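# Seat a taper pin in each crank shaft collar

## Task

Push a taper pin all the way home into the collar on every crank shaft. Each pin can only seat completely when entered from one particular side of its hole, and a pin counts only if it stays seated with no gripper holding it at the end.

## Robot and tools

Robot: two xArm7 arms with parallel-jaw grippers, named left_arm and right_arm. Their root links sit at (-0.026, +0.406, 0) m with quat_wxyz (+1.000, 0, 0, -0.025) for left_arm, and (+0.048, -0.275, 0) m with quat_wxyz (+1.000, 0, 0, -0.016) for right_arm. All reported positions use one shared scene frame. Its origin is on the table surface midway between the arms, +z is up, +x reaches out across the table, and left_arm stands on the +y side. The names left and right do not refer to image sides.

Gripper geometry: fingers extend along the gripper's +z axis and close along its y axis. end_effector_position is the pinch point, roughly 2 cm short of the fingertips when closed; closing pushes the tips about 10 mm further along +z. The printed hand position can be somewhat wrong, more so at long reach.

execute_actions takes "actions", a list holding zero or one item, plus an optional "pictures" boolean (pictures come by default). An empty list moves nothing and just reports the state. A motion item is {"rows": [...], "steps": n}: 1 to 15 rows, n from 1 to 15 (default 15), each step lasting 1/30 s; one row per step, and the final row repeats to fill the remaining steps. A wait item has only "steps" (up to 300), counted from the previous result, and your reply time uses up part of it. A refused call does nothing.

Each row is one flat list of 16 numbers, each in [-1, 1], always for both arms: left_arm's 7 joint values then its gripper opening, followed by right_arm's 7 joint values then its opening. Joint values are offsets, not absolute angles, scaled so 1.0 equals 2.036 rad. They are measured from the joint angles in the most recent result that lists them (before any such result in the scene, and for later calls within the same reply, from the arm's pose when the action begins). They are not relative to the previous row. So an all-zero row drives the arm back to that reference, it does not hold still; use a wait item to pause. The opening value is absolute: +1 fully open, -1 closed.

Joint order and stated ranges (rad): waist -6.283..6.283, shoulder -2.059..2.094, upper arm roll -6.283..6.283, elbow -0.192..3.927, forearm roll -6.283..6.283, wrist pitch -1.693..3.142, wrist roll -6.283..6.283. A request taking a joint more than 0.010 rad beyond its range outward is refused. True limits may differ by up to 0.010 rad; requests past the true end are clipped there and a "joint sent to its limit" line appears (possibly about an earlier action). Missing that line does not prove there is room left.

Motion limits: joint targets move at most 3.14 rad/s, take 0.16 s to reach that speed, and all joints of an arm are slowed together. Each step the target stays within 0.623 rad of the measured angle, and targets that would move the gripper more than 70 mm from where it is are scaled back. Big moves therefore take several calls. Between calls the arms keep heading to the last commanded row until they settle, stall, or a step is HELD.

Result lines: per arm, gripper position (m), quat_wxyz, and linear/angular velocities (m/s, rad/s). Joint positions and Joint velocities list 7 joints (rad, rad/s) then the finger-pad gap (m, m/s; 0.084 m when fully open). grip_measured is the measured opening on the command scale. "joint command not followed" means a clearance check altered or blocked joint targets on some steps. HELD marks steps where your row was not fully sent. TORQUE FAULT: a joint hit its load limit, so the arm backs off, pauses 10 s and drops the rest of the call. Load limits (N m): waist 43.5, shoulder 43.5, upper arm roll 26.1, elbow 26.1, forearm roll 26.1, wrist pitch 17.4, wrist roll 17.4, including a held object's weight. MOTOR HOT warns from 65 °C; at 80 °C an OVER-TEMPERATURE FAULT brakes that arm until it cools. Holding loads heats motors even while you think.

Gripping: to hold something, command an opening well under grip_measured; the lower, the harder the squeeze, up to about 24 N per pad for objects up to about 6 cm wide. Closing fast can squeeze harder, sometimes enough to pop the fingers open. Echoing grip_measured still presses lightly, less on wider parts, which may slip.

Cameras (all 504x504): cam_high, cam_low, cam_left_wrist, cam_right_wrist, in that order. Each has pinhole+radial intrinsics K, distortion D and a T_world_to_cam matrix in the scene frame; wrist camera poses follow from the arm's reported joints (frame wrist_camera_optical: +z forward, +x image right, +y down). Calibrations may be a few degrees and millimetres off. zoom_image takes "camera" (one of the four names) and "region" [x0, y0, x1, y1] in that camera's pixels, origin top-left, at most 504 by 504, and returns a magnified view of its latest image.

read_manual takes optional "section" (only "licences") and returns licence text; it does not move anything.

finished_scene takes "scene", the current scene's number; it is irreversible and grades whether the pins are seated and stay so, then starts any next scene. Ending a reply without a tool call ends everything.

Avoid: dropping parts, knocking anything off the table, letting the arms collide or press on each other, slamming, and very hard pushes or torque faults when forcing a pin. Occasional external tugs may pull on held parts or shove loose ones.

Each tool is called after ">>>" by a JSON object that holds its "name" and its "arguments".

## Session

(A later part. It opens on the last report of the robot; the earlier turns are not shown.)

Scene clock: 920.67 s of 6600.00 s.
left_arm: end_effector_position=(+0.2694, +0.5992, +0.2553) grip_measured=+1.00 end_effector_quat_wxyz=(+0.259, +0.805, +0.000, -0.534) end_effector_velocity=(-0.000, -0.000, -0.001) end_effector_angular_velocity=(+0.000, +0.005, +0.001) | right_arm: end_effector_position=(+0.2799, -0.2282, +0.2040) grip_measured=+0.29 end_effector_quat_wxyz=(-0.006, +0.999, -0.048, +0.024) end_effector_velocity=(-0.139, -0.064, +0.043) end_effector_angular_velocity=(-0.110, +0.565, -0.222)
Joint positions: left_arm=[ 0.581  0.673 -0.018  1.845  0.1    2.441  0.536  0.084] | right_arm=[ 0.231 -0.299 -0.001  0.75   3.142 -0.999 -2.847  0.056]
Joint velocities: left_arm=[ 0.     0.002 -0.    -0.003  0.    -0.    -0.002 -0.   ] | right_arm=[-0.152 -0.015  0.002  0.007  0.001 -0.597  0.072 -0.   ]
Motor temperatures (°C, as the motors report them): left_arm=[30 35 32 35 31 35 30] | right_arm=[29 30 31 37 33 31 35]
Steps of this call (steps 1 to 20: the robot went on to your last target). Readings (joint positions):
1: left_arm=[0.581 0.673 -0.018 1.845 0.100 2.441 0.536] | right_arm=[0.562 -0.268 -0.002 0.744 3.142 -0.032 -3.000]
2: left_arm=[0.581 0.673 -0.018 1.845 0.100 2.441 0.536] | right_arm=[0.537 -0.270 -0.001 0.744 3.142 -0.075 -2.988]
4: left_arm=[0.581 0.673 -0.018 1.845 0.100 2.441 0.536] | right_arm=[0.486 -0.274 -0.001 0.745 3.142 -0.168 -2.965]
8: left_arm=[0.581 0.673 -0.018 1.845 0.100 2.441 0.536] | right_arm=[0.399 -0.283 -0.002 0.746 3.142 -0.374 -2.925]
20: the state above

>>> {"name": "execute_actions", "arguments": {"actions": [{"rows": [[0,0,0,0,0,0,0,1, -0.0061,0.0,0.0005,0.0,0,-0.025,0.0035,0.3],[0,0,0,0,0,0,0,1, -0.0061,0.0,0.0005,0.0,0,-0.025,0.0035,0.3],[0,0,0,0,0,0,0,1, -0.0061,0.05,0.0005,0.02,0,0.0,0.0035,0.3],[0,0,0,0,0,0,0,1, -0.0061,0.1,0.0005,0.04,0,0.035,0.0035,0.3],[0,0,0,0,0,0,0,1, -0.0061,0.1972,0.0005,0.0774,0,0.0953,0.0035,0.3]], "steps": 15}], "pictures": false}}

>>> {"name": "execute_actions", "arguments": {"actions": [{"steps": 12}]}}

Scene clock: 927.30 s of 6600.00 s.
left_arm: end_effector_position=(+0.2694, +0.5992, +0.2553) grip_measured=+1.00 end_effector_quat_wxyz=(+0.259, +0.805, +0.000, -0.534) end_effector_velocity=(-0.000, -0.000, +0.000) end_effector_angular_velocity=(+0.001, -0.001, -0.000) | right_arm: end_effector_position=(+0.3443, -0.2187, +0.1251) grip_measured=+0.29 end_effector_quat_wxyz=(+0.001, +0.998, -0.057, -0.002) end_effector_velocity=(+0.059, +0.009, -0.059) end_effector_angular_velocity=(+0.008, -0.047, -0.006)
Joint positions: left_arm=[ 0.581  0.673 -0.018  1.845  0.1    2.441  0.536  0.084] | right_arm=[ 0.219  0.082 -0.     0.896  3.142 -0.82  -2.84   0.056]
Joint velocities: left_arm=[-0.    -0.002 -0.    -0.002  0.    -0.002  0.    -0.   ] | right_arm=[-0.002  0.243 -0.003  0.12  -0.001  0.171  0.001  0.   ]
Motor temperatures (°C, as the motors report them): left_arm=[30 35 32 35 31 35 30] | right_arm=[29 30 31 37 33 31 35]
Steps of this call (steps 1 to 30: the robot went on to your last target; steps 31 to 90: nothing new was sent; then 3.13 s passed at rest; steps 91 to 105: all 15 steps of this action). Readings (joint positions):
91: left_arm=[0.581 0.673 -0.018 1.845 0.100 2.441 0.536] | right_arm=[0.218 -0.300 -0.001 0.750 3.142 -1.050 -2.841]
92: left_arm=[0.581 0.673 -0.018 1.845 0.100 2.441 0.536] | right_arm=[0.218 -0.300 -0.001 0.750 3.142 -1.050 -2.840]
94: left_arm=[0.581 0.673 -0.018 1.845 0.100 2.441 0.536] | right_arm=[0.219 -0.294 -0.000 0.754 3.142 -1.047 -2.840]
98: left_arm=[0.581 0.673 -0.018 1.845 0.100 2.441 0.536] | right_arm=[0.219 -0.155 -0.000 0.811 3.142 -0.964 -2.840]
105: the state above

Scene clock: 927.70 s of 6600.00 s.
left_arm: end_effector_position=(+0.2694, +0.5992, +0.2553) grip_measured=+1.00 end_effector_quat_wxyz=(+0.259, +0.805, +0.000, -0.534) end_effector_velocity=(+0.000, -0.000, -0.001) end_effector_angular_velocity=(-0.001, +0.001, -0.000) | right_arm: end_effector_position=(+0.3500, -0.2177, +0.1205) grip_measured=+0.29 end_effector_quat_wxyz=(-0.000, +0.998, -0.058, +0.001) end_effector_velocity=(-0.000, +0.001, -0.003) end_effector_angular_velocity=(-0.001, +0.005, +0.002)
Joint positions: left_arm=[ 0.581  0.673 -0.018  1.845  0.1    2.441  0.536  0.084] | right_arm=[ 0.219  0.101 -0.     0.908  3.142 -0.805 -2.84   0.056]
Joint velocities: left_arm=[ 0.     0.001 -0.    -0.    -0.    -0.001 -0.    -0.   ] | right_arm=[0.    0.009 0.002 0.001 0.    0.003 0.    0.   ]
Motor temperatures (°C, as the motors report them): left_arm=[30 35 32 35 31 35 30] | right_arm=[29 30 31 37 33 31 35]
Steps of this call (steps 1 to 12: the robot went on to your last target). Readings (joint positions):
1: left_arm=[0.581 0.673 -0.018 1.845 0.100 2.441 0.536] | right_arm=[0.219 0.088 -0.000 0.900 3.142 -0.815 -2.840]
2: left_arm=[0.581 0.673 -0.018 1.845 0.100 2.441 0.536] | right_arm=[0.219 0.092 -0.000 0.903 3.142 -0.812 -2.840]
4: left_arm=[0.581 0.673 -0.018 1.845 0.100 2.441 0.536] | right_arm=[0.219 0.096 -0.000 0.906 3.142 -0.809 -2.840]
8: left_arm=[0.581 0.673 -0.018 1.845 0.100 2.441 0.536] | right_arm=[0.219 0.100 -0.000 0.907 3.142 -0.806 -2.840]
12: the state above
camera_calibration (this result's frames):
cam_left_wrist: T_world_to_cam=[[0.290229, -0.861466, 0.416705, 0.365725], [-0.447112, 0.262927, 0.854962, -0.185245], [-0.846084, -0.434449, -0.308863, 0.698369], [0, 0, 0, 1]] pos_world=[0.401909, 0.667171, 0.221678]
cam_right_wrist: T_world_to_cam=[[-0.116278, -0.993025, 0.0195038, -0.147358], [-0.993196, 0.11638, 0.00416761, 0.4431], [-0.0064084, -0.0188865, -0.999801, 0.252513], [0, 0, 0, 1]] pos_world=[0.424569, -0.19313, 0.25349]

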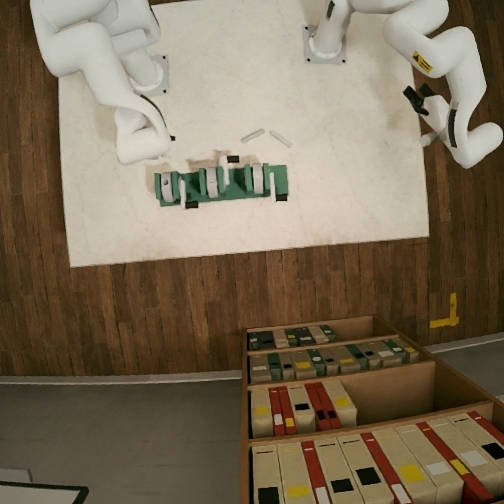

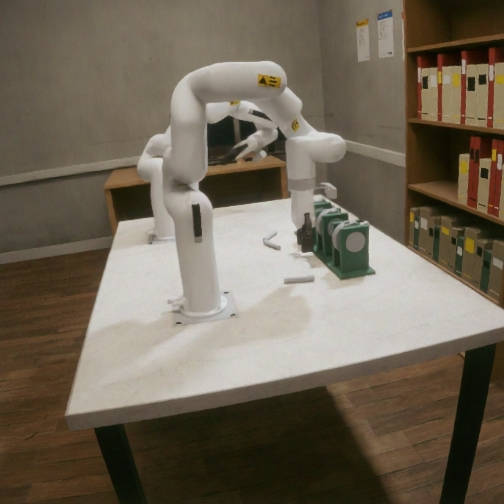

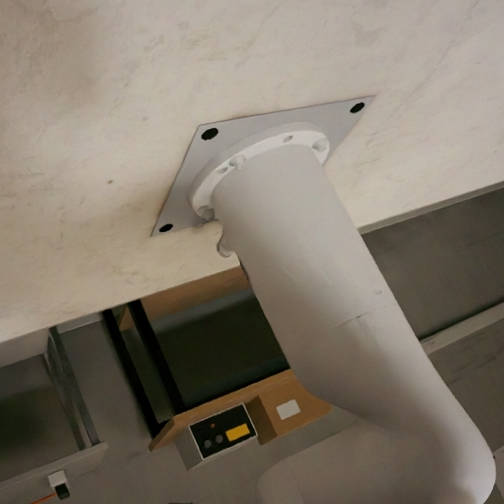

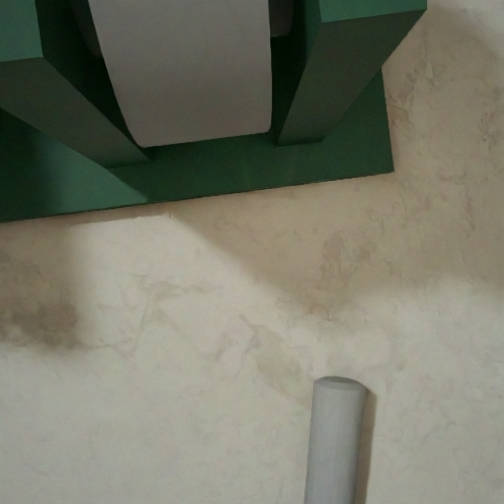

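>>> {"name": "execute_actions", "arguments": {"actions": [{"rows": [[0,0,0,0,0,0,0,1, -0.0013,0.03,0,-0.004,0,0.034,0.0405,0.3],[0,0,0,0,0,0,0,1, -0.0013,0.06,0,-0.01,0,0.07,0.0405,0.3],[0,0,0,0,0,0,0,1, -0.0013,0.085,0,-0.017,0,0.102,0.0405,0.3],[0,0,0,0,0,0,0,1, -0.0013,0.1088,0,-0.0241,0,0.1319,0.0405,0.3]], "steps": 15}], "pictures": false}}

>>> {"name": "execute_actions", "arguments": {"actions": [{"rows": [[0,0,0,0,0,0,0,1, 0,0.001,0,0,0,0.001,0,0.2],[0,0,0,0,0,0,0,1, 0,0.001,0,0,0,0.001,0,0.1],[0,0,0,0,0,0,0,1, 0,0.001,0,0,0,0.001,0,0.0],[0,0,0,0,0,0,0,1, 0,0.001,0,0,0,0.001,0,-0.3],[0,0,0,0,0,0,0,1, 0,0.001,0,0,0,0.001,0,-0.5],[0,0,0,0,0,0,0,1, 0,0.001,0,0,0,0.001,0,-0.6],[0,0,0,0,0,0,0,1, 0,0.001,0,0,0,0.001,0,-0.85]], "steps": 15}]}}

Scene clock: 947.77 s of 6600.00 s.
left_arm: end_effector_position=(+0.2694, +0.5992, +0.2553) grip_measured=+1.00 end_effector_quat_wxyz=(+0.259, +0.805, +0.000, -0.534) end_effector_velocity=(-0.000, -0.000, -0.000) end_effector_angular_velocity=(+0.001, +0.002, +0.001) | right_arm: end_effector_position=(+0.3518, -0.2182, +0.0239) grip_measured=+0.29 end_effector_quat_wxyz=(-0.000, +0.995, -0.099, +0.000) end_effector_velocity=(+0.005, +0.001, -0.012) end_effector_angular_velocity=(+0.003, -0.022, -0.011)
Joint positions: left_arm=[ 0.581  0.673 -0.018  1.845  0.1    2.441  0.536  0.084] | right_arm=[ 0.216  0.318 -0.     0.86   3.142 -0.542 -2.758  0.056]
Joint velocities: left_arm=[ 0.    -0.     0.    -0.002  0.     0.    -0.002 -0.   ] | right_arm=[ 0.001  0.026 -0.001 -0.002 -0.     0.051  0.011 -0.   ]
Motor temperatures (°C, as the motors report them): left_arm=[30 35 32 35 31 35 30] | right_arm=[29 30 31 36 33 31 35]
Steps of this call (steps 1 to 30: the robot went on to your last target; steps 31 to 90: nothing new was sent; then 16.57 s passed at rest; steps 91 to 105: all 15 steps of this action). Readings (joint positions):
91: left_arm=[0.581 0.673 -0.018 1.845 0.100 2.441 0.536] | right_arm=[0.219 0.103 -0.000 0.908 3.142 -0.804 -2.839]
92: left_arm=[0.581 0.673 -0.018 1.845 0.100 2.441 0.536] | right_arm=[0.218 0.106 -0.000 0.908 3.142 -0.799 -2.832]
94: left_arm=[0.581 0.673 -0.018 1.845 0.100 2.441 0.536] | right_arm=[0.217 0.140 -0.000 0.905 3.142 -0.755 -2.802]
98: left_arm=[0.581 0.673 -0.018 1.845 0.100 2.441 0.536] | right_arm=[0.216 0.269 -0.000 0.870 3.142 -0.606 -2.771]
105: the state above

Scene clock: 948.27 s of 6600.00 s.
left_arm: end_effector_position=(+0.2694, +0.5992, +0.2553) grip_measured=+1.00 end_effector_quat_wxyz=(+0.259, +0.805, +0.000, -0.534) end_effector_velocity=(-0.000, -0.000, -0.000) end_effector_angular_velocity=(-0.000, +0.001, +0.000) | right_arm: end_effector_position=(+0.3520, -0.2182, +0.0234) grip_measured=-0.61 end_effector_quat_wxyz=(-0.000, +0.995, -0.099, +0.000) end_effector_velocity=(-0.000, -0.000, -0.000) end_effector_angular_velocity=(-0.000, +0.000, -0.001)
Joint positions: left_arm=[ 0.581  0.673 -0.018  1.845  0.1    2.441  0.536  0.084] | right_arm=[ 0.216  0.32  -0.     0.86   3.142 -0.54  -2.758  0.017]
Joint velocities: left_arm=[-0.  0.  0. -0. -0.  0. -0.  0.] | right_arm=[-0.    -0.    -0.001 -0.001 -0.     0.001  0.001  0.   ]
Motor temperatures (°C, as the motors report them): left_arm=[30 35 32 35 31 35 30] | right_arm=[29 30 31 36 33 31 35]
Steps of this call (steps 1 to 15: all 15 steps of this action). Readings (joint positions):
1: left_arm=[0.581 0.673 -0.018 1.845 0.100 2.441 0.536] | right_arm=[0.216 0.319 -0.000 0.860 3.142 -0.540 -2.758]
2: left_arm=[0.581 0.673 -0.018 1.845 0.100 2.441 0.536] | right_arm=[0.216 0.319 -0.000 0.860 3.142 -0.540 -2.758]
4: left_arm=[0.581 0.673 -0.018 1.845 0.100 2.441 0.536] | right_arm=[0.216 0.319 -0.000 0.861 3.142 -0.540 -2.758]
8: left_arm=[0.581 0.673 -0.018 1.845 0.100 2.441 0.536] | right_arm=[0.216 0.319 -0.000 0.860 3.142 -0.540 -2.758]
15: the state above
camera_calibration (this result's frames):
cam_left_wrist: T_world_to_cam=[[0.290229, -0.861466, 0.416705, 0.365725], [-0.447112, 0.262927, 0.854962, -0.185246], [-0.846084, -0.434449, -0.308862, 0.698369], [0, 0, 0, 1]] pos_world=[0.401909, 0.667171, 0.221678]
cam_right_wrist: T_world_to_cam=[[-0.199266, -0.979747, 0.0197078, -0.1136], [-0.979909, 0.199392, 0.00462906, 0.458984], [-0.00846488, -0.0183894, -0.999795, 0.156227], [0, 0, 0, 1]] pos_world=[0.428448, -0.199944, 0.156309]

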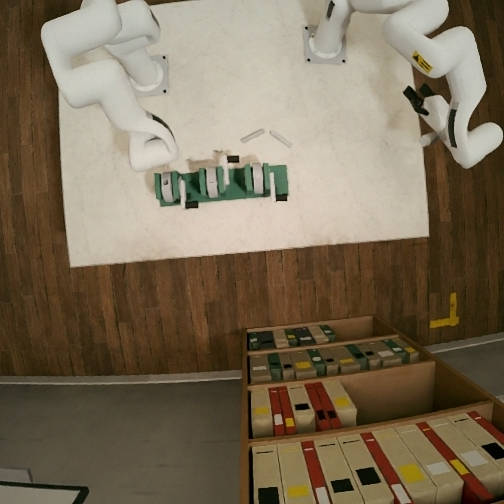

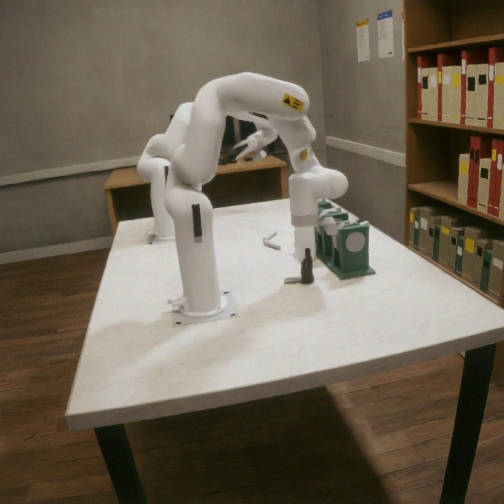

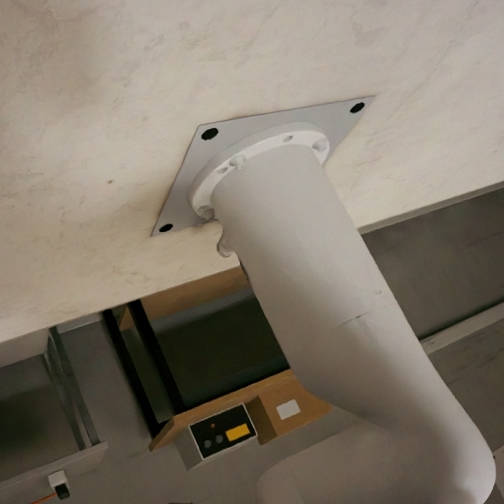

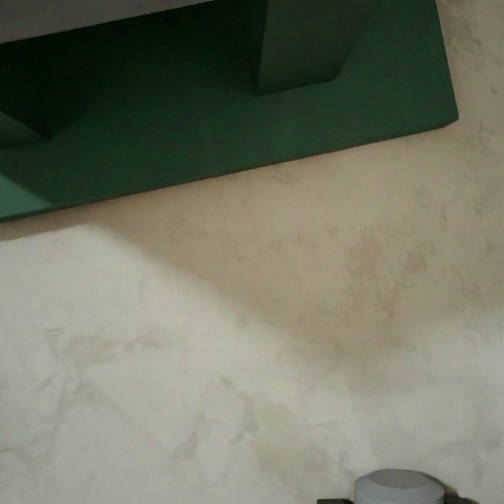

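>>> {"name": "execute_actions", "arguments": {"actions": [{"rows": [[0,0,0,0,0,0,0,1, 0,-0.02,0,0.0,0,-0.02,0,-0.85],[0,0,0,0,0,0,0,1, 0,-0.05,0,0.0,0,-0.05,0,-0.85],[0,0,0,0,0,0,0,1, 0,-0.09,0,-0.005,0,-0.085,0,-0.85],[0,0,0,0,0,0,0,1, 0,-0.14,0,-0.015,0,-0.125,-0.05,-0.85],[0,0,0,0,0,0,0,1, 0,-0.2,0,-0.03,0,-0.17,-0.1,-0.85],[0,0,0,0,0,0,0,1, 0.0035,-0.3045,0,-0.054,0,-0.2505,-0.1884,-0.85]], "steps": 15}], "pictures": false}}

>>> {"name": "execute_actions", "arguments": {"actions": [{"steps": 12}], "pictures": false}}

Scene clock: 965.83 s of 6600.00 s.
left_arm: end_effector_position=(+0.2694, +0.5992, +0.2553) grip_measured=+1.00 end_effector_quat_wxyz=(+0.259, +0.805, +0.000, -0.534) end_effector_velocity=(+0.000, +0.000, -0.000) end_effector_angular_velocity=(-0.000, -0.000, -0.000) | right_arm: end_effector_position=(+0.2895, -0.2285, +0.1826) grip_measured=-0.61 end_effector_quat_wxyz=(-0.000, +0.999, +0.054, +0.001) end_effector_velocity=(-0.222, -0.038, +0.306) end_effector_angular_velocity=(+0.003, -0.029, +0.905)
Joint positions: left_arm=[ 0.581  0.673 -0.018  1.845  0.1    2.441  0.536  0.084] | right_arm=[ 0.221 -0.195 -0.     0.773  3.142 -0.965 -3.06   0.017]
Joint velocities: left_arm=[-0.     0.    -0.     0.     0.    -0.     0.001 -0.   ] | right_arm=[ 0.018 -1.204  0.001 -0.238  0.    -0.937 -0.886  0.   ]
Motor temperatures (°C, as the motors report them): left_arm=[30 35 32 35 31 35 30] | right_arm=[29 30 31 35 33 31 35]
Steps of this call (steps 1 to 15: the robot went on to your last target; steps 16 to 90: nothing new was sent; then 14.07 s passed at rest; steps 91 to 105: all 15 steps of this action). Readings (joint positions):
91: left_arm=[0.581 0.673 -0.018 1.845 0.100 2.441 0.536] | right_arm=[0.216 0.320 -0.000 0.860 3.142 -0.540 -2.758]
92: left_arm=[0.581 0.673 -0.018 1.845 0.100 2.441 0.536] | right_arm=[0.216 0.316 -0.000 0.859 3.142 -0.545 -2.758]
94: left_arm=[0.581 0.673 -0.018 1.845 0.100 2.441 0.536] | right_arm=[0.216 0.275 -0.000 0.853 3.142 -0.590 -2.758]
98: left_arm=[0.581 0.673 -0.018 1.845 0.100 2.441 0.536] | right_arm=[0.216 0.111 -0.001 0.838 3.142 -0.722 -2.827]
105: the state above

Scene clock: 966.23 s of 6600.00 s.
left_arm: end_effector_position=(+0.2694, +0.5992, +0.2553) grip_measured=+1.00 end_effector_quat_wxyz=(+0.259, +0.805, +0.000, -0.534) end_effector_velocity=(-0.000, -0.000, -0.000) end_effector_angular_velocity=(-0.001, +0.002, -0.000) | right_arm: end_effector_position=(+0.2678, -0.2322, +0.2072) grip_measured=-0.61 end_effector_quat_wxyz=(-0.000, +0.995, +0.095, -0.000) end_effector_velocity=(-0.001, -0.000, +0.005) end_effector_angular_velocity=(+0.001, -0.008, +0.011)
Joint positions: left_arm=[ 0.581  0.673 -0.018  1.845  0.1    2.441  0.536  0.084] | right_arm=[ 0.223 -0.297 -0.     0.75   3.142 -1.048 -3.141  0.017]
Joint velocities: left_arm=[ 0.     0.    -0.    -0.002  0.    -0.     0.    -0.   ] | right_arm=[-0.    -0.018  0.     0.001 -0.    -0.011 -0.01  -0.   ]
Motor temperatures (°C, as the motors report them): left_arm=[30 35 32 35 31 35 30] | right_arm=[29 30 31 35 33 31 35]
Steps of this call (steps 1 to 12: the robot went on to your last target). Readings (joint positions):
1: left_arm=[0.581 0.673 -0.018 1.845 0.100 2.441 0.536] | right_arm=[0.222 -0.231 -0.000 0.766 3.142 -0.993 -3.086]
2: left_arm=[0.581 0.673 -0.018 1.845 0.100 2.441 0.536] | right_arm=[0.222 -0.256 -0.001 0.762 3.142 -1.012 -3.104]
4: left_arm=[0.581 0.673 -0.018 1.845 0.100 2.441 0.536] | right_arm=[0.223 -0.280 -0.000 0.755 3.142 -1.032 -3.124]
8: left_arm=[0.581 0.673 -0.018 1.845 0.100 2.441 0.536] | right_arm=[0.223 -0.294 -0.000 0.751 3.142 -1.045 -3.138]
12: the state above

>>> {"name": "execute_actions", "arguments": {"actions": [{"rows": [[0,0,0,0,0,0,0,1, 0,-0.1746,0,-0.2064,0,0.8038,0,-0.85]], "steps": 15}], "pictures": false}}

>>> {"name": "execute_actions", "arguments": {"actions": [{"steps": 25}]}}

Scene clock: 971.93 s of 6600.00 s.
left_arm: end_effector_position=(+0.2694, +0.5992, +0.2553) grip_measured=+1.00 end_effector_quat_wxyz=(+0.259, +0.805, +0.000, -0.534) end_effector_velocity=(+0.000, +0.000, +0.000) end_effector_angular_velocity=(+0.000, -0.002, -0.001) | right_arm: end_effector_position=(+0.3882, -0.2089, +0.1934) grip_measured=-0.61 end_effector_quat_wxyz=(-0.041, +0.903, +0.086, +0.419) end_effector_velocity=(+0.396, +0.077, +0.265) end_effector_angular_velocity=(+0.388, -1.995, -0.001)
Joint positions: left_arm=[ 0.581  0.673 -0.018  1.845  0.1    2.441  0.536  0.084] | right_arm=[ 0.223 -0.613 -0.     0.378  3.142 -0.122 -3.141  0.017]
Joint velocities: left_arm=[-0.    -0.001 -0.     0.     0.001 -0.001  0.001 -0.   ] | right_arm=[ 0.    -0.159  0.002 -0.176  0.     2.05   0.003 -0.   ]
Motor temperatures (°C, as the motors report them): left_arm=[30 35 32 35 31 35 30] | right_arm=[29 30 31 36 33 31 35]
Steps of this call (steps 1 to 30: the robot went on to your last target; steps 31 to 90: nothing new was sent; then 2.20 s passed at rest; steps 91 to 105: all 15 steps of this action). Readings (joint positions):
91: left_arm=[0.581 0.673 -0.018 1.845 0.100 2.441 0.536] | right_arm=[0.223 -0.300 -0.000 0.750 3.142 -1.049 -3.142]
92: left_arm=[0.581 0.673 -0.018 1.845 0.100 2.441 0.536] | right_arm=[0.223 -0.304 -0.000 0.747 3.142 -1.043 -3.142]
94: left_arm=[0.581 0.673 -0.018 1.845 0.100 2.441 0.536] | right_arm=[0.223 -0.331 -0.000 0.714 3.142 -0.992 -3.142]
98: left_arm=[0.581 0.673 -0.018 1.845 0.100 2.441 0.536] | right_arm=[0.223 -0.477 -0.000 0.539 3.142 -0.709 -3.141]
105: the state above

Scene clock: 972.77 s of 6600.00 s.
left_arm: end_effector_position=(+0.2694, +0.5992, +0.2553) grip_measured=+1.00 end_effector_quat_wxyz=(+0.259, +0.805, +0.000, -0.534) end_effector_velocity=(+0.000, +0.000, -0.000) end_effector_angular_velocity=(-0.001, -0.000, -0.000) | right_arm: end_effector_position=(+0.4834, -0.1905, +0.3300) grip_measured=-0.61 end_effector_quat_wxyz=(-0.068, +0.704, +0.067, +0.704) end_effector_velocity=(+0.001, +0.000, +0.002) end_effector_angular_velocity=(+0.002, -0.007, +0.001)
Joint positions: left_arm=[ 0.581  0.673 -0.018  1.845  0.1    2.441  0.536  0.084] | right_arm=[ 0.223 -0.653 -0.     0.33   3.142  0.587 -3.141  0.017]
Joint velocities: left_arm=[ 0.     0.001 -0.     0.     0.    -0.     0.001 -0.   ] | right_arm=[ 0.001 -0.001 -0.001  0.001 -0.001  0.005  0.001 -0.   ]
Motor temperatures (°C, as the motors report them): left_arm=[30 35 32 35 31 35 30] | right_arm=[29 30 31 36 33 31 35]
Steps of this call (steps 1 to 25: the robot went on to your last target). Readings (joint positions):
1: left_arm=[0.581 0.673 -0.018 1.845 0.100 2.441 0.536] | right_arm=[0.223 -0.618 -0.000 0.372 3.142 -0.054 -3.141]
2: left_arm=[0.581 0.673 -0.018 1.845 0.100 2.441 0.536] | right_arm=[0.223 -0.622 -0.000 0.367 3.142 0.012 -3.141]
4: left_arm=[0.581 0.673 -0.018 1.845 0.100 2.441 0.536] | right_arm=[0.223 -0.629 -0.000 0.359 3.142 0.142 -3.141]
8: left_arm=[0.581 0.673 -0.018 1.845 0.100 2.441 0.536] | right_arm=[0.223 -0.642 -0.000 0.343 3.142 0.397 -3.141]
25: the state above
camera_calibration (this result's frames):
cam_left_wrist: T_world_to_cam=[[0.290229, -0.861466, 0.416705, 0.365725], [-0.447112, 0.262927, 0.854962, -0.185246], [-0.846084, -0.434449, -0.308862, 0.698369], [0, 0, 0, 1]] pos_world=[0.401909, 0.667171, 0.221678]
cam_right_wrist: T_world_to_cam=[[0.170505, -0.985353, -0.00259816, -0.238778], [-0.00659213, 0.00149602, -0.999977, 0.404115], [0.985335, 0.170518, -0.0062405, -0.307882], [0, 0, 0, 1]] pos_world=[0.346744, -0.183386, 0.401564]

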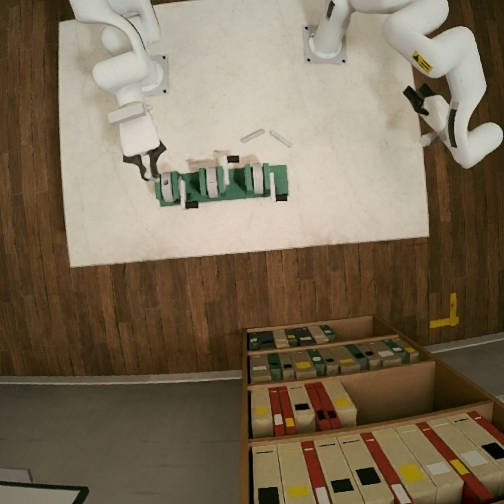

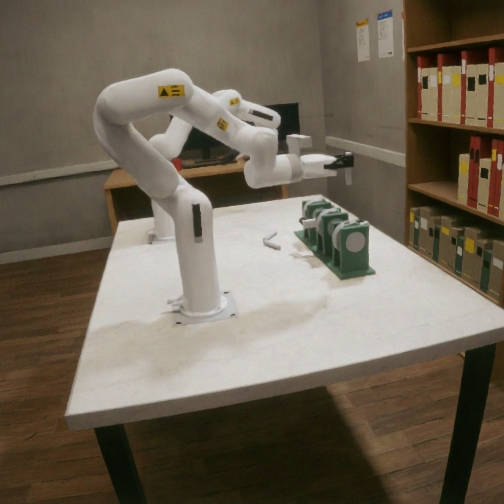

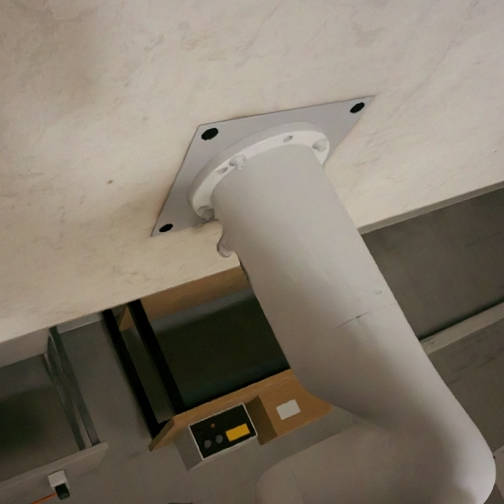

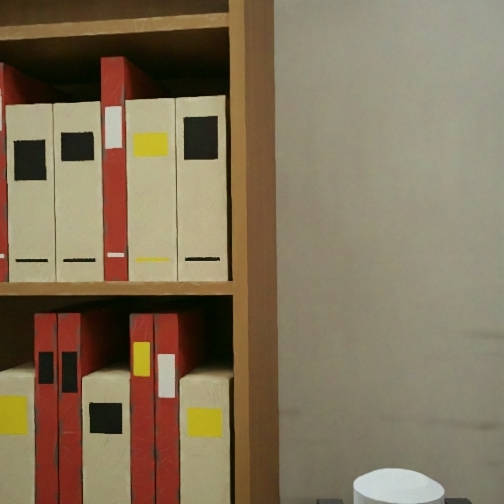

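>>> {"name": "execute_actions", "arguments": {"actions": [{"rows": [[0,0,0,0,0,0,0,1, 0,0.03,0,-0.022,0,0.05,0,-0.85],[0,0,0,0,0,0,0,1, 0,0.0591,0,-0.0424,0,0.1019,0,-0.85],[0,0,0,0,0,0,0,1, 0,0.0591,0,-0.0424,0,0.1019,0,-0.85],[0,0,0,0,0,0,0,1, 0,0.1,0,-0.056,0,0.155,0,-0.85],[0,0,0,0,0,0,0,1, 0,0.1,0,-0.056,0,0.155,0,-0.85],[0,0,0,0,0,0,0,1, 0,0.1396,0,-0.0666,0,0.2066,0,-0.85]], "steps": 15}], "pictures": false}}

>>> {"name": "execute_actions", "arguments": {"actions": [{"steps": 10}]}}

>>> {"name": "zoom_image", "arguments": {"camera": "cam_high", "region": [120, 130, 220, 210]}}

>>> {"name": "zoom_image", "arguments": {"camera": "cam_low", "region": [280, 160, 400, 260]}}

Scene clock: 986.57 s of 6600.00 s.
left_arm: end_effector_position=(+0.2694, +0.5992, +0.2553) grip_measured=+1.00 end_effector_quat_wxyz=(+0.259, +0.805, +0.000, -0.534) end_effector_velocity=(-0.000, +0.000, -0.000) end_effector_angular_velocity=(+0.000, -0.001, -0.000) | right_arm: end_effector_position=(+0.4840, -0.1904, +0.2373) grip_measured=-0.61 end_effector_quat_wxyz=(-0.068, +0.704, +0.067, +0.704) end_effector_velocity=(+0.007, +0.000, +0.004) end_effector_angular_velocity=(+0.013, -0.066, -0.003)
Joint positions: left_arm=[ 0.581  0.673 -0.018  1.845  0.1    2.441  0.536  0.084] | right_arm=[ 0.223 -0.376 -0.     0.198  3.142  0.997 -3.141  0.017]
Joint velocities: left_arm=[ 0.    -0.     0.    -0.     0.    -0.001  0.001  0.   ] | right_arm=[-0.001  0.06  -0.003 -0.004 -0.     0.132 -0.001  0.   ]
Motor temperatures (°C, as the motors report them): left_arm=[30 35 32 35 31 35 30] | right_arm=[29 30 31 37 33 31 35]
Steps of this call (steps 1 to 30: the robot went on to your last target; steps 31 to 90: nothing new was sent; then 10.30 s passed at rest; steps 91 to 105: all 15 steps of this action). Readings (joint positions):
91: left_arm=[0.581 0.673 -0.018 1.845 0.100 2.441 0.536] | right_arm=[0.223 -0.653 -0.000 0.330 3.142 0.588 -3.141]
92: left_arm=[0.581 0.673 -0.018 1.845 0.100 2.441 0.536] | right_arm=[0.223 -0.650 -0.000 0.328 3.142 0.595 -3.141]
94: left_arm=[0.581 0.673 -0.018 1.845 0.100 2.441 0.536] | right_arm=[0.223 -0.623 -0.000 0.311 3.142 0.646 -3.141]
98: left_arm=[0.581 0.673 -0.018 1.845 0.100 2.441 0.536] | right_arm=[0.223 -0.481 -0.000 0.236 3.142 0.848 -3.141]
105: the state above

Scene clock: 986.90 s of 6600.00 s.
left_arm: end_effector_position=(+0.2694, +0.5992, +0.2553) grip_measured=+1.00 end_effector_quat_wxyz=(+0.259, +0.805, +0.000, -0.534) end_effector_velocity=(+0.000, +0.000, +0.000) end_effector_angular_velocity=(+0.001, -0.002, -0.000) | right_arm: end_effector_position=(+0.4836, -0.1905, +0.2355) grip_measured=-0.61 end_effector_quat_wxyz=(-0.068, +0.704, +0.067, +0.704) end_effector_velocity=(-0.001, +0.000, -0.003) end_effector_angular_velocity=(-0.001, +0.004, +0.001)
Joint positions: left_arm=[ 0.581  0.673 -0.018  1.845  0.1    2.441  0.536  0.084] | right_arm=[ 0.223 -0.369 -0.     0.195  3.142  1.007 -3.141  0.017]
Joint velocities: left_arm=[-0.    -0.001  0.     0.     0.    -0.001  0.     0.   ] | right_arm=[ 0.001  0.005 -0.    -0.003 -0.     0.003 -0.001  0.   ]
Motor temperatures (°C, as the motors report them): left_arm=[30 35 32 35 31 35 30] | right_arm=[29 30 31 37 33 31 35]
Steps of this call (steps 1 to 10: the robot went on to your last target). Readings (joint positions):
1: left_arm=[0.581 0.673 -0.018 1.845 0.100 2.441 0.536] | right_arm=[0.223 -0.374 -0.000 0.198 3.142 1.000 -3.141]
2: left_arm=[0.581 0.673 -0.018 1.845 0.100 2.441 0.536] | right_arm=[0.223 -0.373 -0.000 0.197 3.142 1.003 -3.141]
4: left_arm=[0.581 0.673 -0.018 1.845 0.100 2.441 0.536] | right_arm=[0.223 -0.371 -0.000 0.196 3.142 1.005 -3.141]
8: left_arm=[0.581 0.673 -0.018 1.845 0.100 2.441 0.536] | right_arm=[0.223 -0.370 -0.000 0.195 3.142 1.007 -3.141]
10: the state above
camera_calibration (this result's frames):
cam_left_wrist: T_world_to_cam=[[0.290229, -0.861466, 0.416705, 0.365725], [-0.447111, 0.262927, 0.854962, -0.185246], [-0.846084, -0.434449, -0.308862, 0.698369], [0, 0, 0, 1]] pos_world=[0.401909, 0.667171, 0.221678]
cam_right_wrist: T_world_to_cam=[[0.170386, -0.985374, -0.00248925, -0.239021], [-0.0049581, 0.00166884, -0.999986, 0.30883], [0.985365, 0.170396, -0.00460123, -0.309142], [0, 0, 0, 1]] pos_world=[0.346874, -0.183364, 0.306808]

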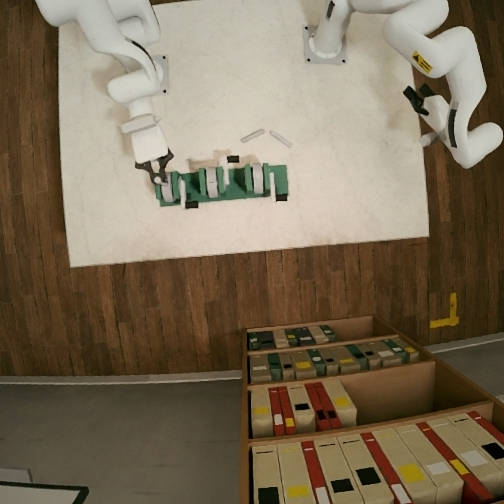

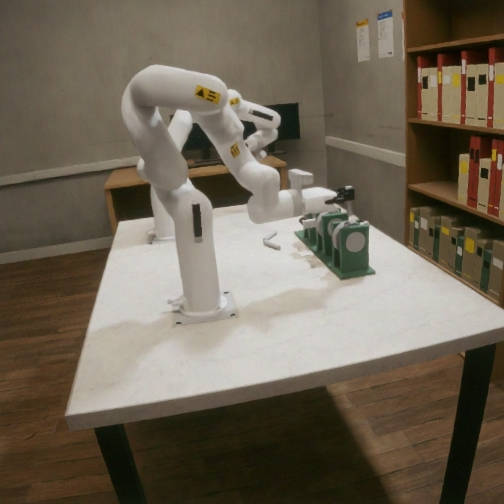

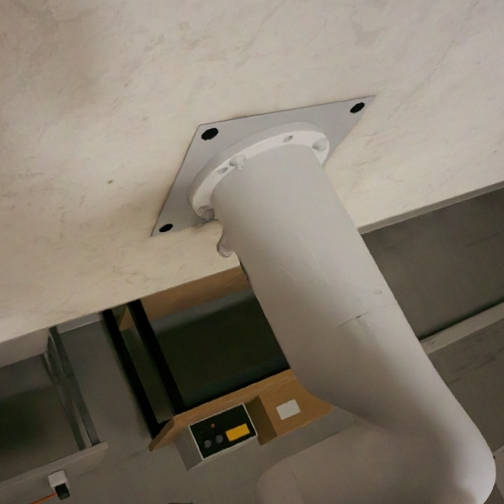

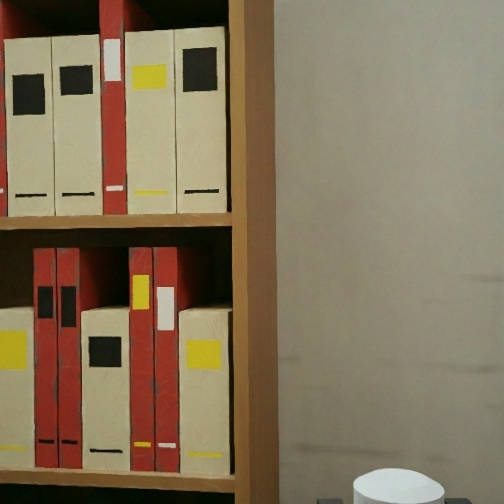

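Region (120, 130, 220, 210) of cam_high's 504x504 image, scaled by 5.040, with more detail than that image has; it fills the top 403 rows of this view, and the rest is white.

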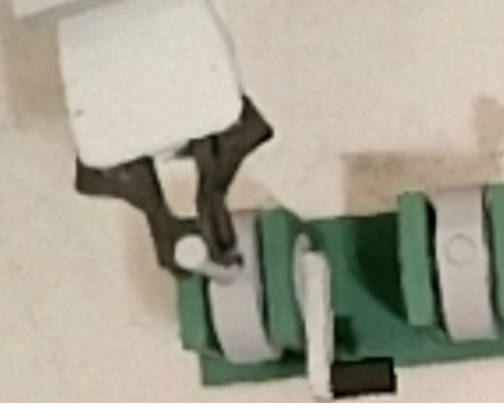

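Region (280, 160, 400, 260) of cam_low's 504x504 image, scaled by 4.200, with more detail than that image has.

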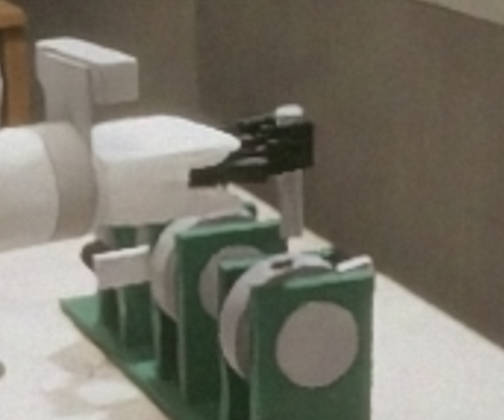

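>>> {"name": "execute_actions", "arguments": {"actions": [{"rows": [[0,0,0,0,0,0,0,1, 0,0.007,0,-0.001,0,0.008,0,-0.85],[0,0,0,0,0,0,0,1, 0,0.015,0,-0.002,0,0.017,0,-0.85],[0,0,0,0,0,0,0,1, 0,0.022,0,-0.003,0,0.025,0,-0.85],[0,0,0,0,0,0,0,1, 0,0.03,0,-0.004,0,0.034,0,-0.85],[0,0,0,0,0,0,0,1, 0,0.037,0,-0.005,0,0.042,0,-0.85],[0,0,0,0,0,0,0,1, 0,0.0442,0,-0.006,0,0.0501,0,-0.85]], "steps": 15}]}}

>>> {"name": "zoom_image", "arguments": {"camera": "cam_low", "region": [280, 160, 400, 260]}}

Scene clock: 1020.20 s of 6600.00 s.
left_arm: end_effector_position=(+0.2694, +0.5992, +0.2553) grip_measured=+1.00 end_effector_quat_wxyz=(+0.259, +0.805, +0.000, -0.534) end_effector_velocity=(-0.000, +0.000, +0.000) end_effector_angular_velocity=(+0.001, +0.000, +0.000) | right_arm: end_effector_position=(+0.4848, -0.1904, +0.2183) grip_measured=-0.61 end_effector_quat_wxyz=(-0.068, +0.701, +0.067, +0.707) end_effector_velocity=(-0.004, -0.000, -0.010) end_effector_angular_velocity=(-0.005, +0.015, +0.002)
Joint positions: left_arm=[ 0.581  0.673 -0.018  1.845  0.1    2.441  0.536  0.084] | right_arm=[ 0.223 -0.282 -0.001  0.186  3.142  1.11  -3.141  0.017]
Joint velocities: left_arm=[ 0.    -0.001  0.    -0.001  0.    -0.    -0.001 -0.   ] | right_arm=[ 0.001  0.016  0.001 -0.012 -0.001  0.013 -0.002  0.   ]
Motor temperatures (°C, as the motors report them): left_arm=[30 35 32 36 31 35 30] | right_arm=[29 30 31 37 33 31 35]
Steps of this call (steps 1 to 30: the robot went on to your last target; steps 31 to 90: nothing new was sent; then 29.80 s passed at rest; steps 91 to 105: all 15 steps of this action). Readings (joint positions):
91: left_arm=[0.581 0.673 -0.018 1.845 0.100 2.441 0.536] | right_arm=[0.223 -0.368 -0.000 0.194 3.142 1.008 -3.141]
92: left_arm=[0.581 0.673 -0.018 1.845 0.100 2.441 0.536] | right_arm=[0.223 -0.365 -0.000 0.194 3.142 1.013 -3.141]
94: left_arm=[0.581 0.673 -0.018 1.845 0.100 2.441 0.536] | right_arm=[0.223 -0.348 -0.000 0.193 3.142 1.033 -3.141]
98: left_arm=[0.581 0.673 -0.018 1.845 0.100 2.441 0.536] | right_arm=[0.223 -0.300 -0.000 0.186 3.142 1.088 -3.141]
105: the state above
camera_calibration (this result's frames):
cam_left_wrist: T_world_to_cam=[[0.290229, -0.861466, 0.416705, 0.365725], [-0.447111, 0.262927, 0.854962, -0.185246], [-0.846084, -0.434449, -0.308862, 0.698369], [0, 0, 0, 1]] pos_world=[0.401909, 0.667171, 0.221678]
cam_right_wrist: T_world_to_cam=[[0.170038, -0.985434, -0.00257635, -0.239011], [0.00165762, 0.00290044, -0.999994, 0.288716], [0.985436, 0.170033, 0.00212666, -0.311972], [0, 0, 0, 1]] pos_world=[0.347591, -0.183321, 0.288762]

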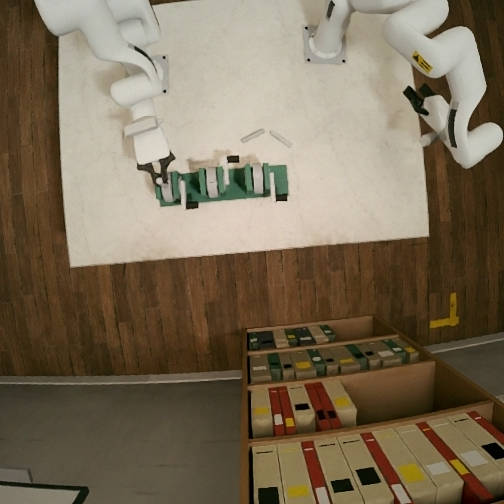

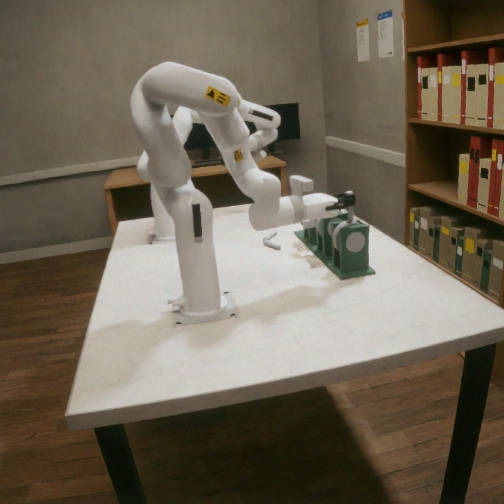

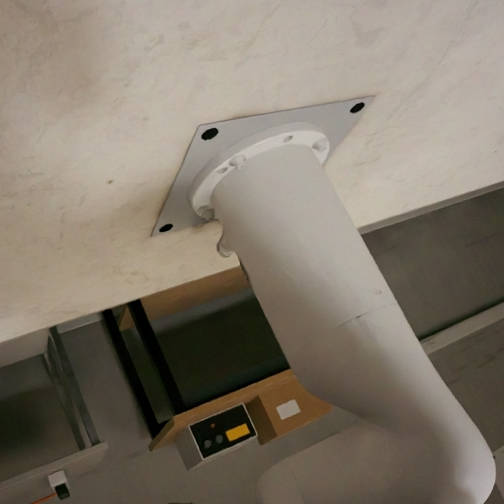

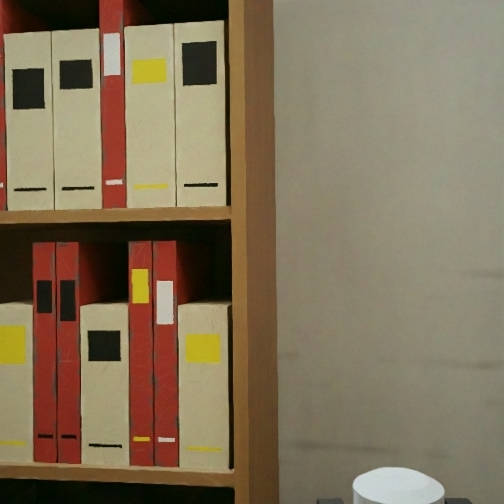

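Region (280, 160, 400, 260) of cam_low's 504x504 image, scaled by 4.200, with more detail than that image has.

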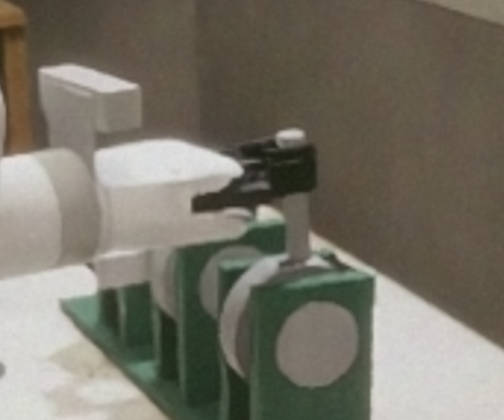

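>>> {"name": "execute_actions", "arguments": {"actions": [{"rows": [[0,0,0,0,0,0,0,1, 0,-0.02,0,0.003,0,-0.025,0,-0.85],[0,0,0,0,0,0,0,1, 0,-0.0427,0,0.0044,0,-0.0506,0,-0.85]], "steps": 15}]}}

>>> {"name": "zoom_image", "arguments": {"camera": "cam_low", "region": [310, 180, 390, 250]}}

>>> {"name": "zoom_image", "arguments": {"camera": "cam_high", "region": [130, 140, 210, 210]}}

Scene clock: 1026.67 s of 6600.00 s.
left_arm: end_effector_position=(+0.2694, +0.5992, +0.2553) grip_measured=+1.00 end_effector_quat_wxyz=(+0.259, +0.805, +0.000, -0.534) end_effector_velocity=(+0.000, +0.000, +0.000) end_effector_angular_velocity=(-0.000, -0.000, -0.000) | right_arm: end_effector_position=(+0.4835, -0.1906, +0.2349) grip_measured=-0.61 end_effector_quat_wxyz=(-0.068, +0.704, +0.067, +0.704) end_effector_velocity=(+0.001, +0.000, +0.004) end_effector_angular_velocity=(+0.003, -0.004, +0.001)
Joint positions: left_arm=[ 0.581  0.673 -0.018  1.845  0.1    2.441  0.536  0.084] | right_arm=[ 0.223 -0.368 -0.001  0.194  3.142  1.008 -3.141  0.017]
Joint velocities: left_arm=[-0.    -0.    -0.     0.001  0.     0.001  0.001  0.   ] | right_arm=[ 0.001 -0.009 -0.     0.003  0.    -0.009  0.002 -0.   ]
Motor temperatures (°C, as the motors report them): left_arm=[30 35 32 36 31 35 30] | right_arm=[29 30 31 37 33 31 35]
Steps of this call (steps 1 to 15: the robot went on to your last target; steps 16 to 90: nothing new was sent; then 2.97 s passed at rest; steps 91 to 105: all 15 steps of this action). Readings (joint positions):
91: left_arm=[0.581 0.673 -0.018 1.845 0.100 2.441 0.536] | right_arm=[0.223 -0.280 -0.000 0.183 3.142 1.109 -3.141]
92: left_arm=[0.581 0.673 -0.018 1.845 0.100 2.441 0.536] | right_arm=[0.223 -0.284 -0.000 0.183 3.142 1.102 -3.141]
94: left_arm=[0.581 0.673 -0.018 1.845 0.100 2.441 0.536] | right_arm=[0.223 -0.318 -0.000 0.187 3.142 1.063 -3.141]
98: left_arm=[0.581 0.673 -0.018 1.845 0.100 2.441 0.536] | right_arm=[0.223 -0.361 -0.001 0.195 3.142 1.019 -3.141]
105: the state above
camera_calibration (this result's frames):
cam_left_wrist: T_world_to_cam=[[0.290229, -0.861466, 0.416705, 0.365725], [-0.447112, 0.262927, 0.854962, -0.185246], [-0.846084, -0.434449, -0.308862, 0.698369], [0, 0, 0, 1]] pos_world=[0.401909, 0.667171, 0.221678]
cam_right_wrist: T_world_to_cam=[[0.170069, -0.985429, -0.00248222, -0.239011], [-0.0059577, 0.00149068, -0.999981, 0.308716], [0.985414, 0.17008, -0.00561738, -0.308838], [0, 0, 0, 1]] pos_world=[0.346821, -0.183461, 0.306382]

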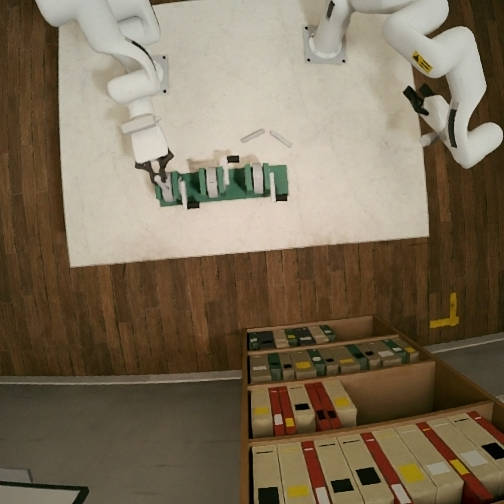

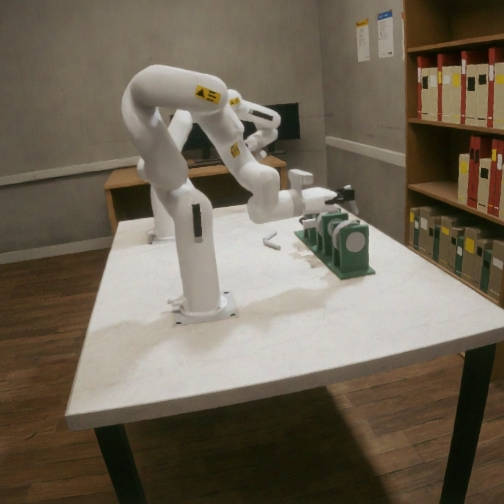

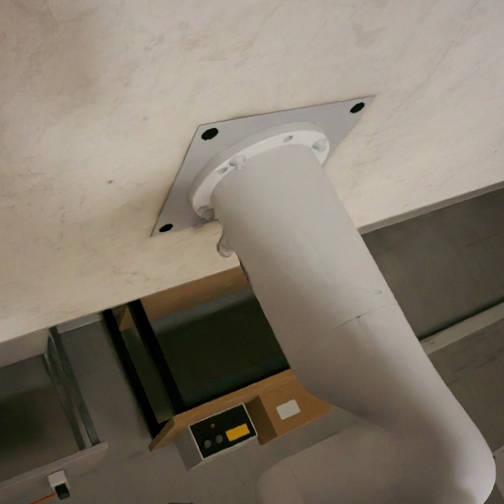

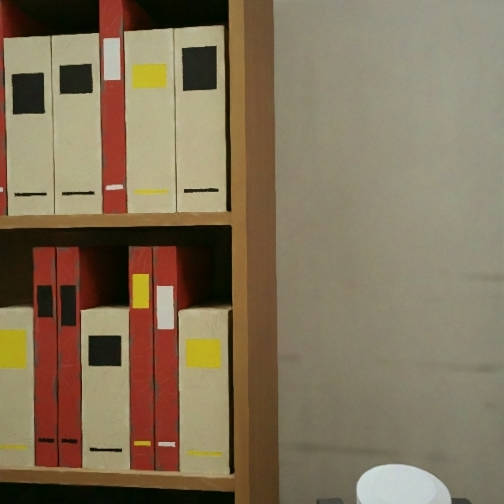

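Region (310, 180, 390, 250) of cam_low's 504x504 image, scaled by 6.300, with more detail than that image has; it fills the top 441 rows of this view, and the rest is white.

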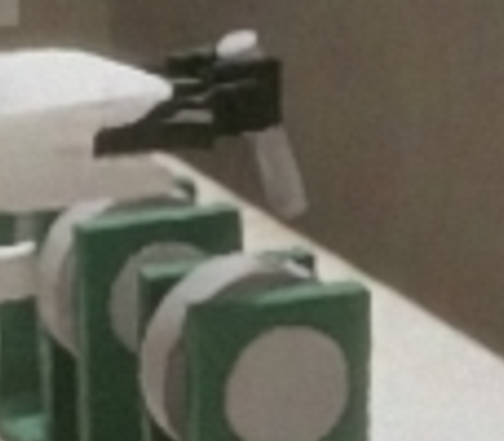

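Region (130, 140, 210, 210) of cam_high's 504x504 image, scaled by 6.300, with more detail than that image has; it fills the top 441 rows of this view, and the rest is white.

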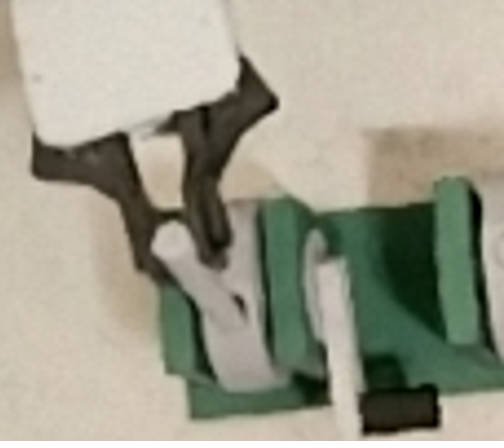

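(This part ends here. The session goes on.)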